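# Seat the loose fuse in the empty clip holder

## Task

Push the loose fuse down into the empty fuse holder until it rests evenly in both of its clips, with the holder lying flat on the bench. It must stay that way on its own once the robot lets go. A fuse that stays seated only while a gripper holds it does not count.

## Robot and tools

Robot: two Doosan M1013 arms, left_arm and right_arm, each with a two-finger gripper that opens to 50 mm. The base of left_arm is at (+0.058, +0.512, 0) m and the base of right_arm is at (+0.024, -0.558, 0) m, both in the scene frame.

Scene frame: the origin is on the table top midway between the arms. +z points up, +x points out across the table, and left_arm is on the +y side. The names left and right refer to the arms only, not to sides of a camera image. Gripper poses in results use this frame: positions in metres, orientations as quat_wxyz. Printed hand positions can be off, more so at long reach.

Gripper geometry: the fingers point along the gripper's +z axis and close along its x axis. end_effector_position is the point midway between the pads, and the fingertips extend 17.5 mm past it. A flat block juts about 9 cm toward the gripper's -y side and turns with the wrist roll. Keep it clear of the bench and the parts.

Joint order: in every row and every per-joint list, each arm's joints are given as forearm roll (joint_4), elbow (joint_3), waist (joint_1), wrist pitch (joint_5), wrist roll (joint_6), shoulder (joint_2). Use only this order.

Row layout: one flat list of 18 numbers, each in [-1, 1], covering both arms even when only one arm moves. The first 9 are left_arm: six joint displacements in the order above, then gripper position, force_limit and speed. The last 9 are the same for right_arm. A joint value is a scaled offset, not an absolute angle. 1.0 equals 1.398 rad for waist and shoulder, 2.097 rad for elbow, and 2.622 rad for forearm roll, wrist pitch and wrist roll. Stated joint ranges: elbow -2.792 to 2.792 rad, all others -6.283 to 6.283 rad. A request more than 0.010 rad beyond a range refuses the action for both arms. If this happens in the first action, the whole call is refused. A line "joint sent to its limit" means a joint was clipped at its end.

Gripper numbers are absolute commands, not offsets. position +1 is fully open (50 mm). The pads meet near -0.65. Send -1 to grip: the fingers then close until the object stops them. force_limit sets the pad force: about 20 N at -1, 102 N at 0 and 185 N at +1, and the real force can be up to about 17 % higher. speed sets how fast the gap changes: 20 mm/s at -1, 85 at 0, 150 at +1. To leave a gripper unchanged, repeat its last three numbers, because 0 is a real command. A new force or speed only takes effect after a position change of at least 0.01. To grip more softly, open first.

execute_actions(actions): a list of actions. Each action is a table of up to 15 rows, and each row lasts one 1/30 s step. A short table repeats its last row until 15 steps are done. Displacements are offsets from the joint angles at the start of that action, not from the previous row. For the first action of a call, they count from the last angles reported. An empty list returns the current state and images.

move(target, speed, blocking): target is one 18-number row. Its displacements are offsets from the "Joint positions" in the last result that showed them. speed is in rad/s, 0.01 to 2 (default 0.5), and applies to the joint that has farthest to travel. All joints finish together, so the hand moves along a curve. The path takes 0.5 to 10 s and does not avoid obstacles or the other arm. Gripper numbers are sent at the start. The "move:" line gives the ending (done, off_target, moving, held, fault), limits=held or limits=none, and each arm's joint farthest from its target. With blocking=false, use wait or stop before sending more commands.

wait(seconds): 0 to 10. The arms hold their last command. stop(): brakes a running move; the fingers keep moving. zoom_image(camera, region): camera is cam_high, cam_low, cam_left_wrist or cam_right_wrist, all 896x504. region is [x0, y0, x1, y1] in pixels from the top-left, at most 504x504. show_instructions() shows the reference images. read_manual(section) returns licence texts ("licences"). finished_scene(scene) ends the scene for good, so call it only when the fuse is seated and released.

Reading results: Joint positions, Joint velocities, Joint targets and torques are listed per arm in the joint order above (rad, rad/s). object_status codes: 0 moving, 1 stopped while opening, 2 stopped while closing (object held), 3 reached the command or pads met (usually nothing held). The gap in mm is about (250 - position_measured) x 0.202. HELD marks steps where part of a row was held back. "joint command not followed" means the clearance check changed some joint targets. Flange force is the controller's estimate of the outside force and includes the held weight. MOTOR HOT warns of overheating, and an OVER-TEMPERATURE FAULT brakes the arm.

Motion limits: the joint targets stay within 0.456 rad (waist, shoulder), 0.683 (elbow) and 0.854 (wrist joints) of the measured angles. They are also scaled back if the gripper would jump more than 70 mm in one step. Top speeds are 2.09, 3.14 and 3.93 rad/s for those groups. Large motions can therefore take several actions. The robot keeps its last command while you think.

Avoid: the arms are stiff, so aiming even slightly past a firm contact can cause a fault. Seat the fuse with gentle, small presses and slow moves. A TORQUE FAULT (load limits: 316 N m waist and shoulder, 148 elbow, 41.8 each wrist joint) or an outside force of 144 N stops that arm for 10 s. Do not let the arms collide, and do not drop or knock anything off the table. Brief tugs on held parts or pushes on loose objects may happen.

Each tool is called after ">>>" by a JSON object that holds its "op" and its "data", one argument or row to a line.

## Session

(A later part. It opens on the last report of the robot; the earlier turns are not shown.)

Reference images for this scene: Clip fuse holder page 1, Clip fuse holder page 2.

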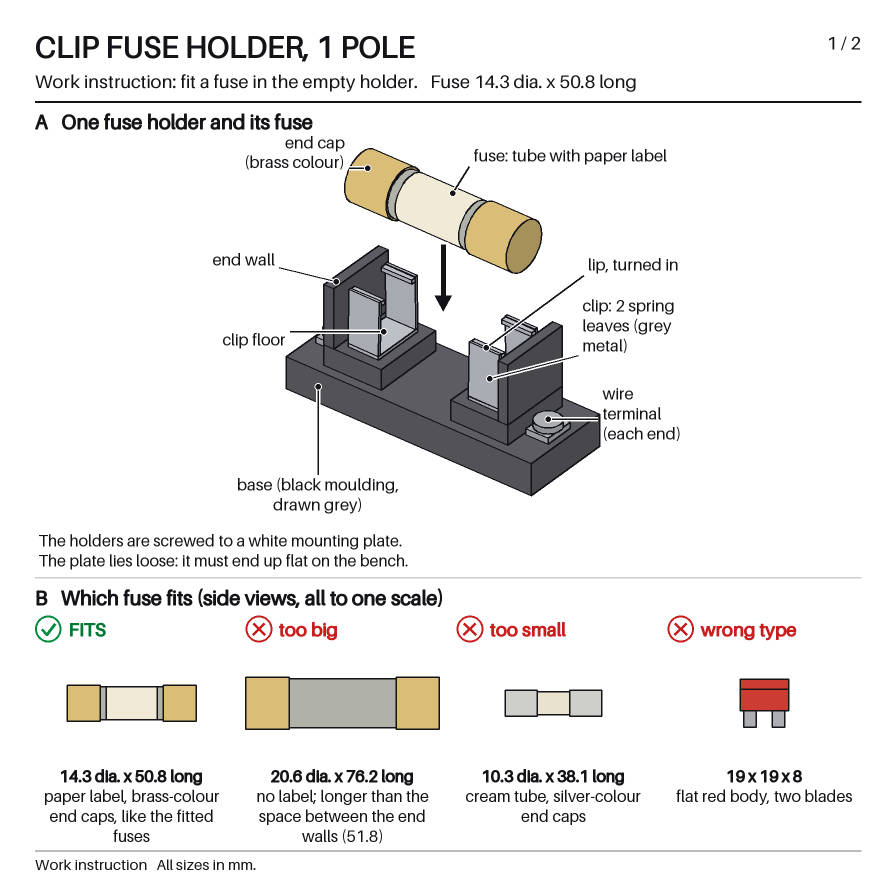

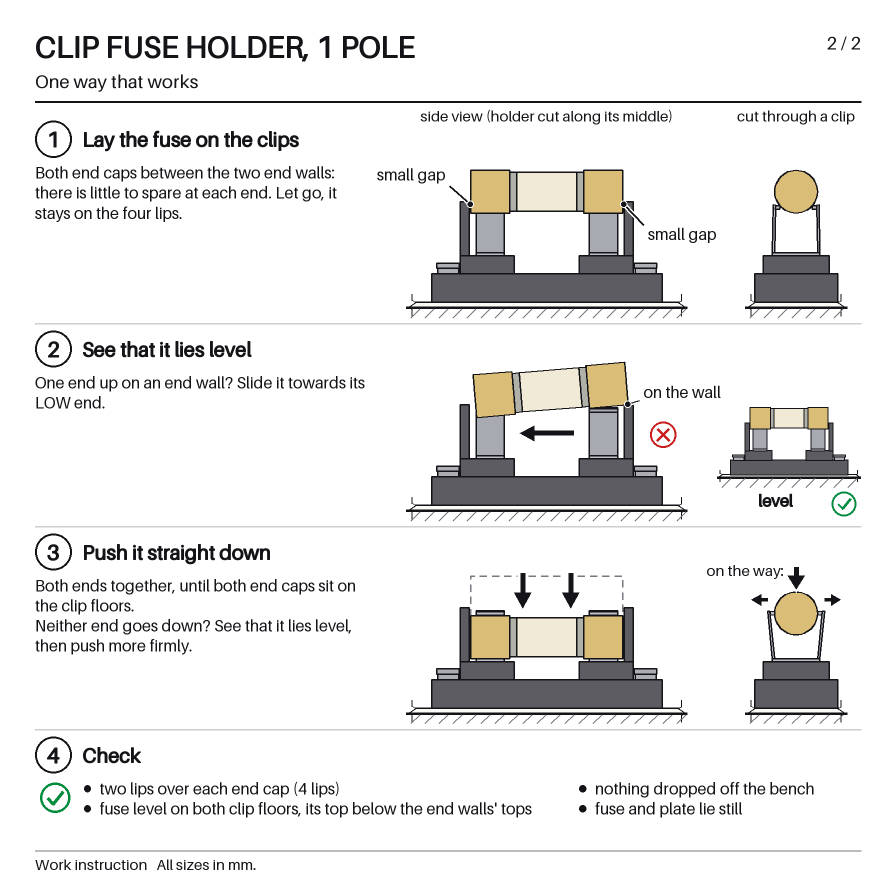

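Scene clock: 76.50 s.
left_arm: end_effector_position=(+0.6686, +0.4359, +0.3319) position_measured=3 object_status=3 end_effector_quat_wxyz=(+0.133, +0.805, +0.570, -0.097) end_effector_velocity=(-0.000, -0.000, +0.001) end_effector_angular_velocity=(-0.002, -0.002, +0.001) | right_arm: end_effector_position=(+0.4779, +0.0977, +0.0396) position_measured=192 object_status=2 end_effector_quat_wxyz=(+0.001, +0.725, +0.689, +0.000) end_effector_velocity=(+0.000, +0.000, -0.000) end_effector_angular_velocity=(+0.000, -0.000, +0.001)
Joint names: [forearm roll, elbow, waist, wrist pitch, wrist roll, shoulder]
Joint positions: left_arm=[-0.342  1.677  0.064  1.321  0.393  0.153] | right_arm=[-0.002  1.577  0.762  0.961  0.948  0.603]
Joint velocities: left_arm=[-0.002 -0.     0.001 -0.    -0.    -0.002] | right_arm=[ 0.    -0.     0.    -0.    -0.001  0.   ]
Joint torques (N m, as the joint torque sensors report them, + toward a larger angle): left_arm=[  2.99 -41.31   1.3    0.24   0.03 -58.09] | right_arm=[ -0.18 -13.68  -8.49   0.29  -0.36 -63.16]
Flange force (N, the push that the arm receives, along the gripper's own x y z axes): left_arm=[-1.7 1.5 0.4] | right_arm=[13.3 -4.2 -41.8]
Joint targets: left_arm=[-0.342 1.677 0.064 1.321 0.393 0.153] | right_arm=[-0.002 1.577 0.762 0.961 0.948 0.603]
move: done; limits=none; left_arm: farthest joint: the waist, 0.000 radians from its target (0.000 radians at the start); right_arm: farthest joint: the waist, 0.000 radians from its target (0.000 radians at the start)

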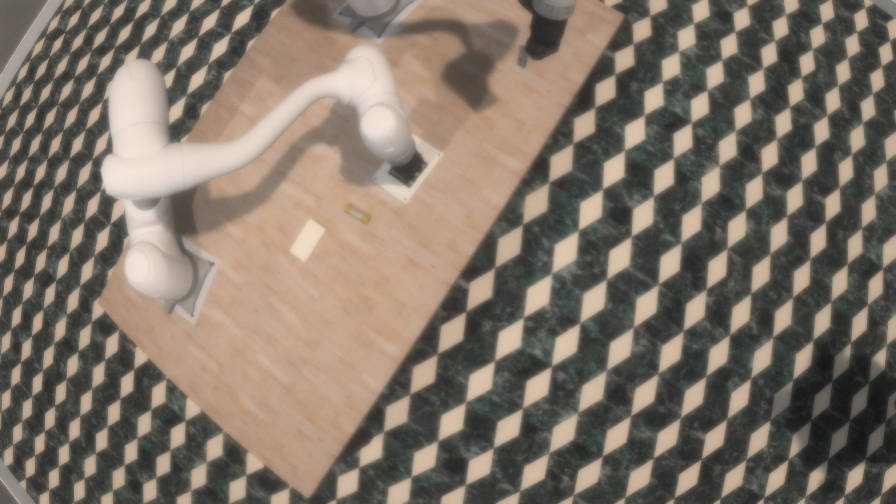

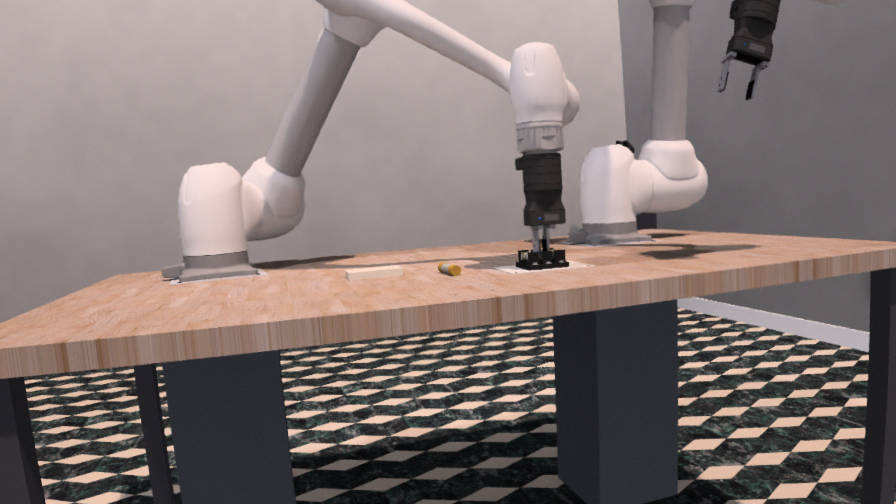

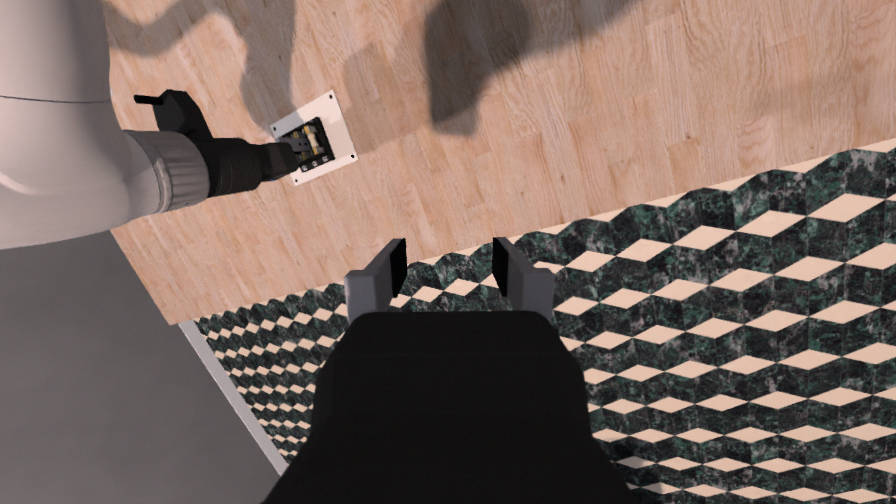

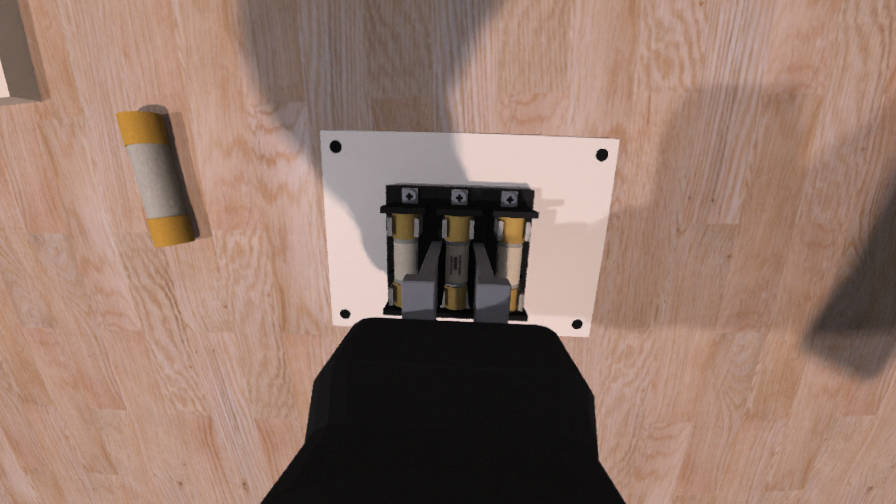

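One more mm, then release.

>>> {"op": "move", "data": {
  "target": [0,0,0,0,0,0,1,0,0,0,0.0003,0,-0.00057,0,0.00062,-1,-0.4,-0.5],
  "speed": 0.01
}}

>>> {"op": "move", "data": {
  "target": [0,0,0,0,0,0,1,0,0,0,0,0,0,0,0,-0.09,-0.6,-1]
}}

>>> {"op": "move", "data": {
  "target": [0,0,0,0,0,0,1,0,0,0,-0.012,0,0.023,0,-0.025,-0.09,-0.6,-1],
  "speed": 0.1
}}

>>> {"op": "zoom_image", "data": {
  "camera": "cam_right_wrist",
  "region": [370,170,540,320]
}}

Scene clock: 80.57 s.
left_arm: end_effector_position=(+0.6686, +0.4359, +0.3319) position_measured=3 object_status=3 end_effector_quat_wxyz=(+0.133, +0.805, +0.570, -0.097) end_effector_velocity=(+0.001, -0.000, +0.000) end_effector_angular_velocity=(-0.001, -0.001, +0.001) | right_arm: end_effector_position=(+0.4779, +0.0976, +0.0386) position_measured=192 object_status=2 end_effector_quat_wxyz=(+0.001, +0.725, +0.689, +0.000) end_effector_velocity=(-0.000, +0.000, -0.000) end_effector_angular_velocity=(+0.000, +0.001, +0.001)
Joint names: [forearm roll, elbow, waist, wrist pitch, wrist roll, shoulder]
Joint positions: left_arm=[-0.342  1.677  0.064  1.321  0.393  0.153] | right_arm=[-0.002  1.578  0.762  0.96   0.948  0.603]
Joint velocities: left_arm=[-0.001 -0.001  0.    -0.001 -0.     0.001] | right_arm=[ 0.001  0.     0.    -0.    -0.001  0.   ]
Joint torques (N m, as the joint torque sensors report them, + toward a larger angle): left_arm=[  3.15 -41.16   1.41   0.03  -0.35 -58.11] | right_arm=[ -0.58  -7.26 -10.4   -2.48  -0.15 -44.39]
Flange force (N, the push that the arm receives, along the gripper's own x y z axes): left_arm=[-1.3 2.0 -0.1] | right_arm=[8.7 -9.9 -67.0]
Joint targets: left_arm=[-0.342 1.677 0.064 1.321 0.393 0.153] | right_arm=[-0.002 1.578 0.762 0.960 0.948 0.603]
move: done; limits=none; left_arm: farthest joint: the waist, 0.000 radians from its target (0.000 radians at the start); right_arm: farthest joint: the waist, 0.000 radians from its target (0.000 radians at the start)

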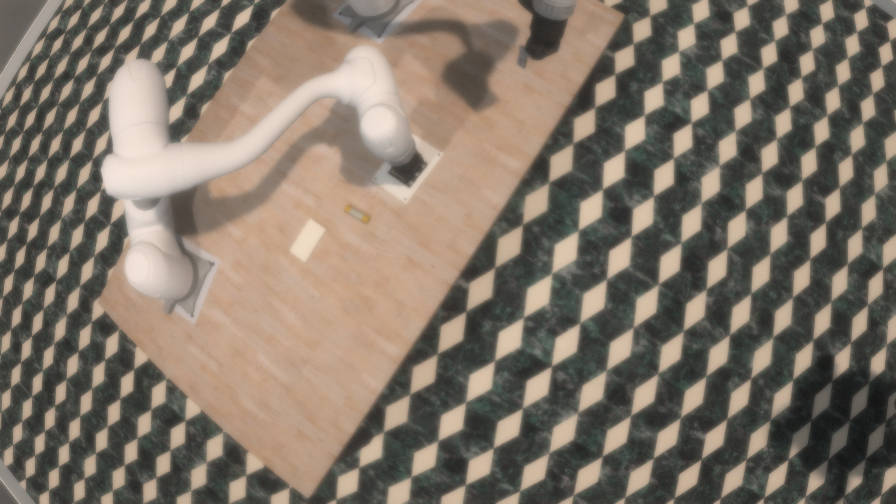

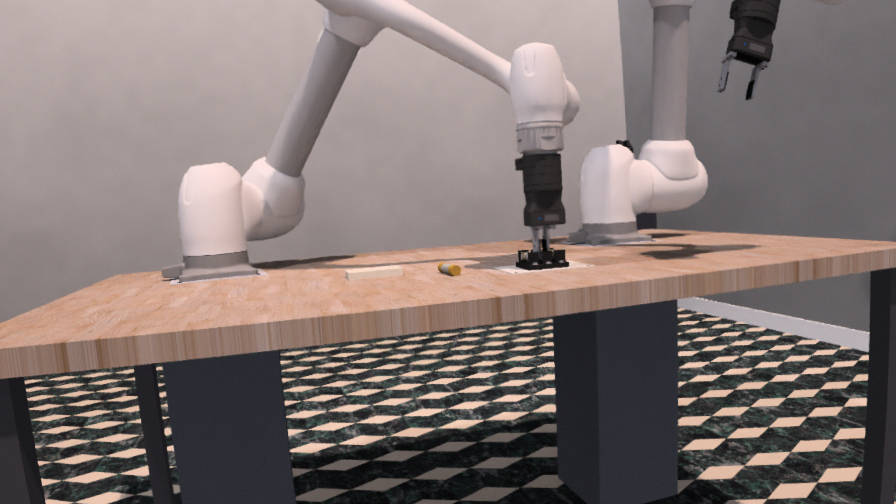

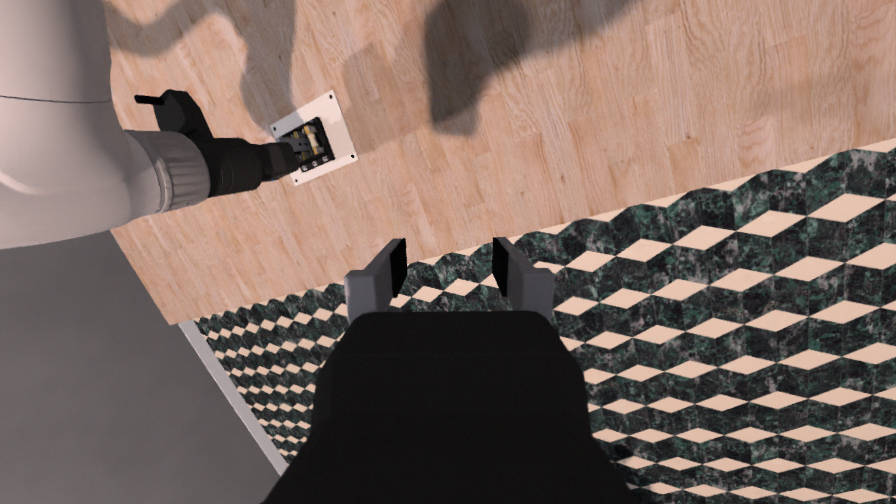

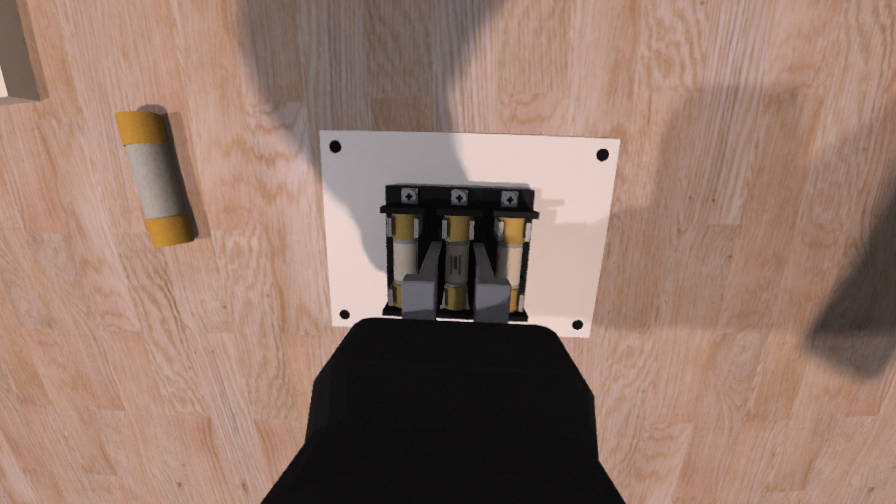

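Scene clock: 81.07 s.
left_arm: end_effector_position=(+0.6686, +0.4359, +0.3319) position_measured=3 object_status=3 end_effector_quat_wxyz=(+0.133, +0.805, +0.570, -0.097) end_effector_velocity=(-0.001, -0.000, +0.000) end_effector_angular_velocity=(-0.001, +0.001, +0.000) | right_arm: end_effector_position=(+0.4779, +0.0976, +0.0386) position_measured=166 object_status=0 end_effector_quat_wxyz=(+0.001, +0.725, +0.689, +0.000) end_effector_velocity=(+0.001, +0.001, +0.001) end_effector_angular_velocity=(+0.002, -0.001, +0.001)
Joint names: [forearm roll, elbow, waist, wrist pitch, wrist roll, shoulder]
Joint positions: left_arm=[-0.342  1.677  0.064  1.321  0.393  0.153] | right_arm=[-0.002  1.578  0.762  0.96   0.948  0.603]
Joint velocities: left_arm=[-0.001  0.002  0.     0.     0.    -0.002] | right_arm=[ 0.    -0.002  0.    -0.    -0.001  0.   ]
Joint torques (N m, as the joint torque sensors report them, + toward a larger angle): left_arm=[  3.06 -40.85   1.44   0.03  -0.25 -60.04] | right_arm=[  3.82 -33.73   1.24  -0.03   0.55 -98.74]
Flange force (N, the push that the arm receives, along the gripper's own x y z axes): left_arm=[-0.2 4.8 -0.1] | right_arm=[6.1 6.8 1.4]
Joint targets: left_arm=[-0.342 1.677 0.064 1.321 0.393 0.153] | right_arm=[-0.002 1.578 0.762 0.960 0.948 0.603]
move: done; limits=none; left_arm: farthest joint: the waist, 0.000 radians from its target (0.000 radians at the start); right_arm: farthest joint: the waist, 0.000 radians from its target (0.000 radians at the start)

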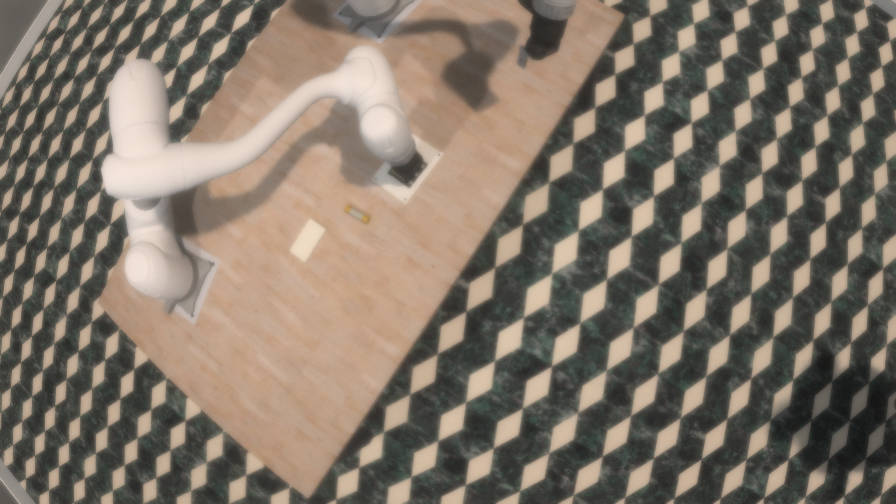

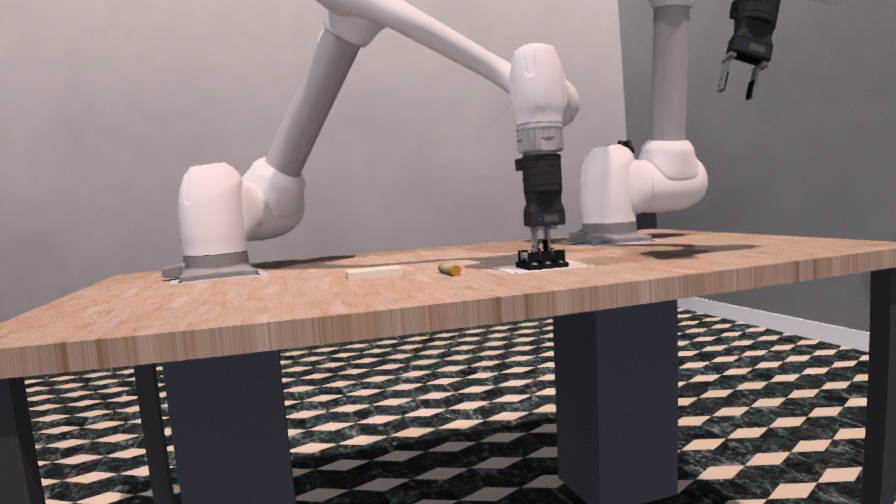

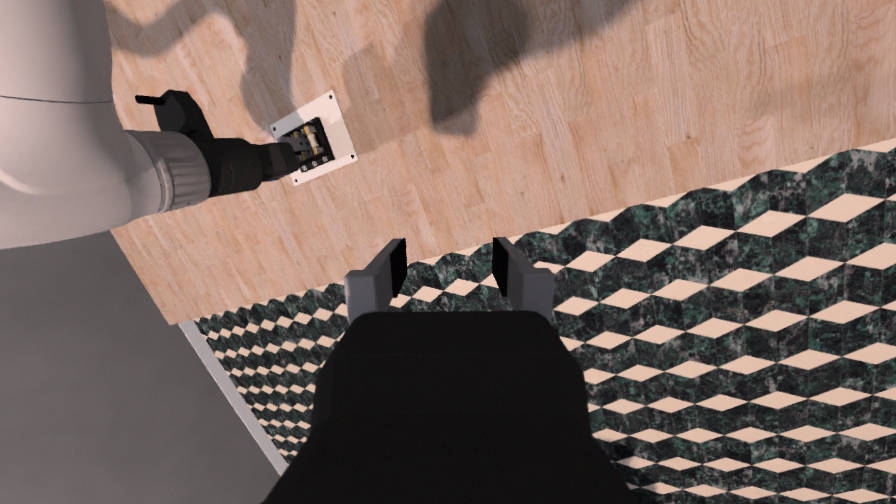

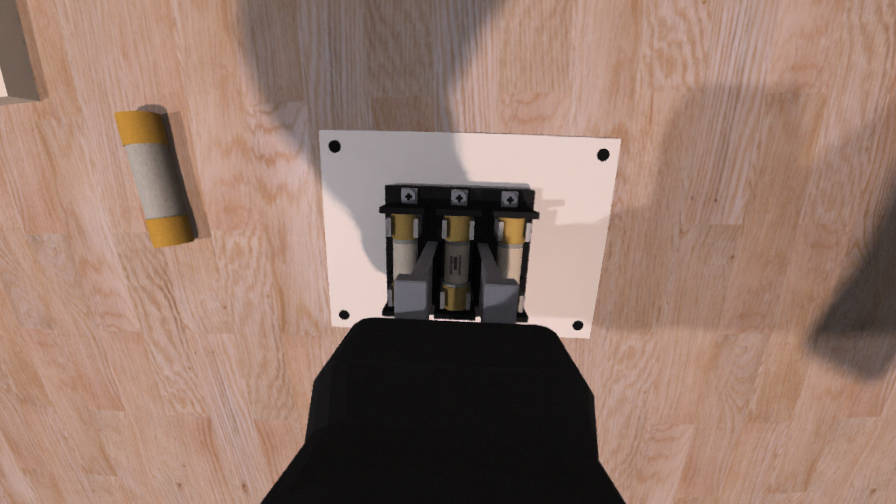

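Scene clock: 81.97 s.
left_arm: end_effector_position=(+0.6686, +0.4359, +0.3319) position_measured=3 object_status=3 end_effector_quat_wxyz=(+0.133, +0.805, +0.570, -0.097) end_effector_velocity=(+0.001, +0.000, +0.001) end_effector_angular_velocity=(+0.002, -0.002, -0.001) | right_arm: end_effector_position=(+0.4781, +0.0978, +0.0786) position_measured=166 object_status=3 end_effector_quat_wxyz=(+0.001, +0.725, +0.689, +0.000) end_effector_velocity=(-0.001, -0.000, -0.000) end_effector_angular_velocity=(-0.000, +0.001, +0.001)
Joint names: [forearm roll, elbow, waist, wrist pitch, wrist roll, shoulder]
Joint positions: left_arm=[-0.342  1.677  0.064  1.321  0.393  0.153] | right_arm=[-0.002  1.553  0.762  1.02   0.948  0.568]
Joint velocities: left_arm=[ 0.002 -0.002 -0.001  0.001 -0.    -0.   ] | right_arm=[ 0.     0.001  0.001 -0.    -0.    -0.   ]
Joint torques (N m, as the joint torque sensors report them, + toward a larger angle): left_arm=[  3.07 -40.68   2.16   0.13  -0.24 -59.6 ] | right_arm=[  3.87 -35.58   0.54  -0.35   0.21 -94.97]
Flange force (N, the push that the arm receives, along the gripper's own x y z axes): left_arm=[-1.5 5.7 -0.1] | right_arm=[4.1 3.3 -1.0]
Joint targets: left_arm=[-0.342 1.677 0.064 1.321 0.393 0.153] | right_arm=[-0.002 1.553 0.762 1.020 0.948 0.568]
move: done; limits=none; left_arm: farthest joint: the waist, 0.000 radians from its target (0.000 radians at the start); right_arm: farthest joint: the waist, 0.000 radians from its target (0.000 radians at the start)

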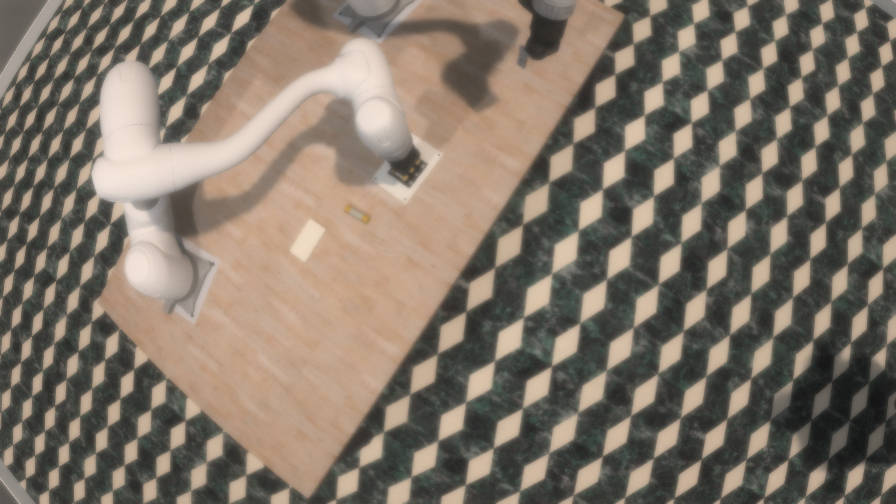

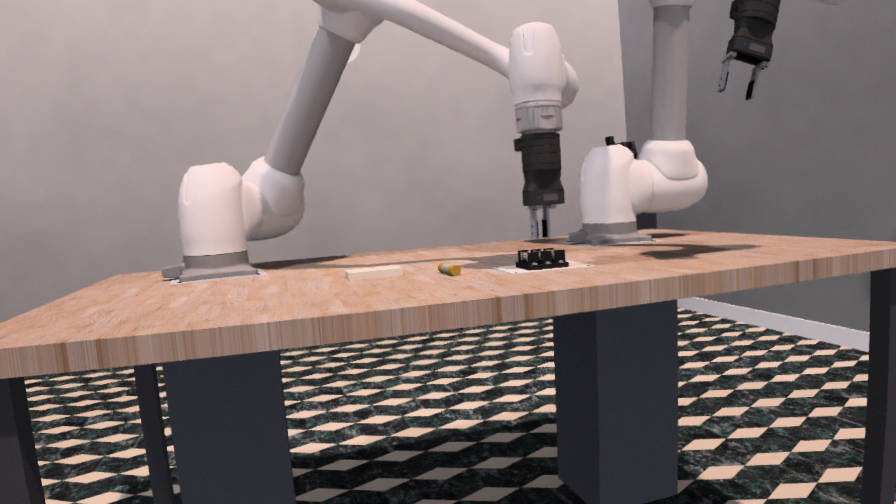

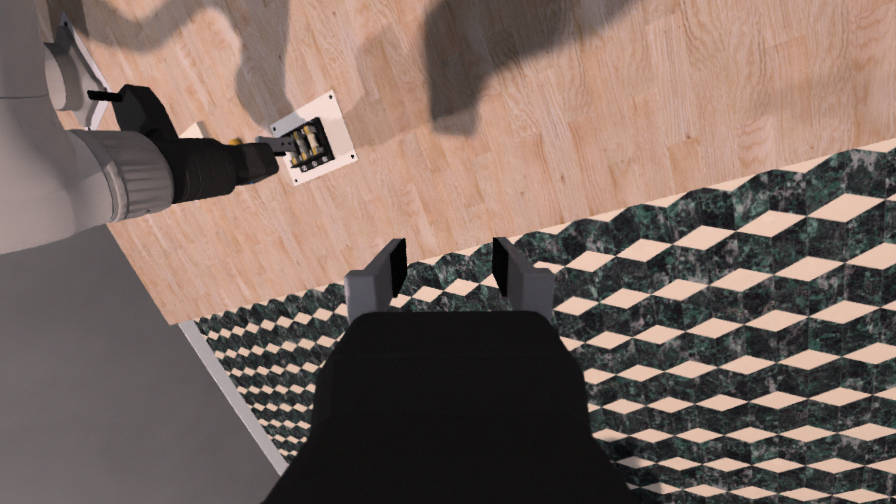

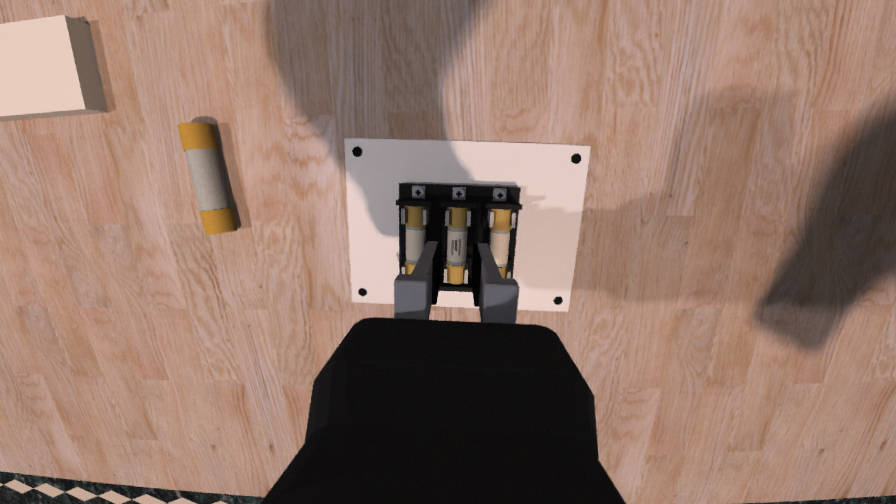

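Region (370, 170, 540, 320) of cam_right_wrist's 896x504 image, scaled by 2.965, with more detail than that image has; it fills the top 445 rows of this view, and the rest is white.

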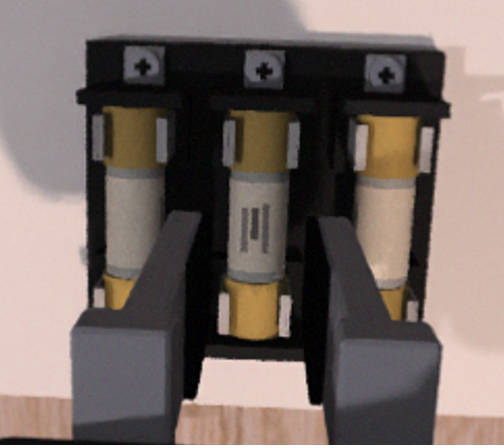

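>>> {"op": "finished_scene", "data": {
  "scene": 2
}}

The scene is finished: the task was done.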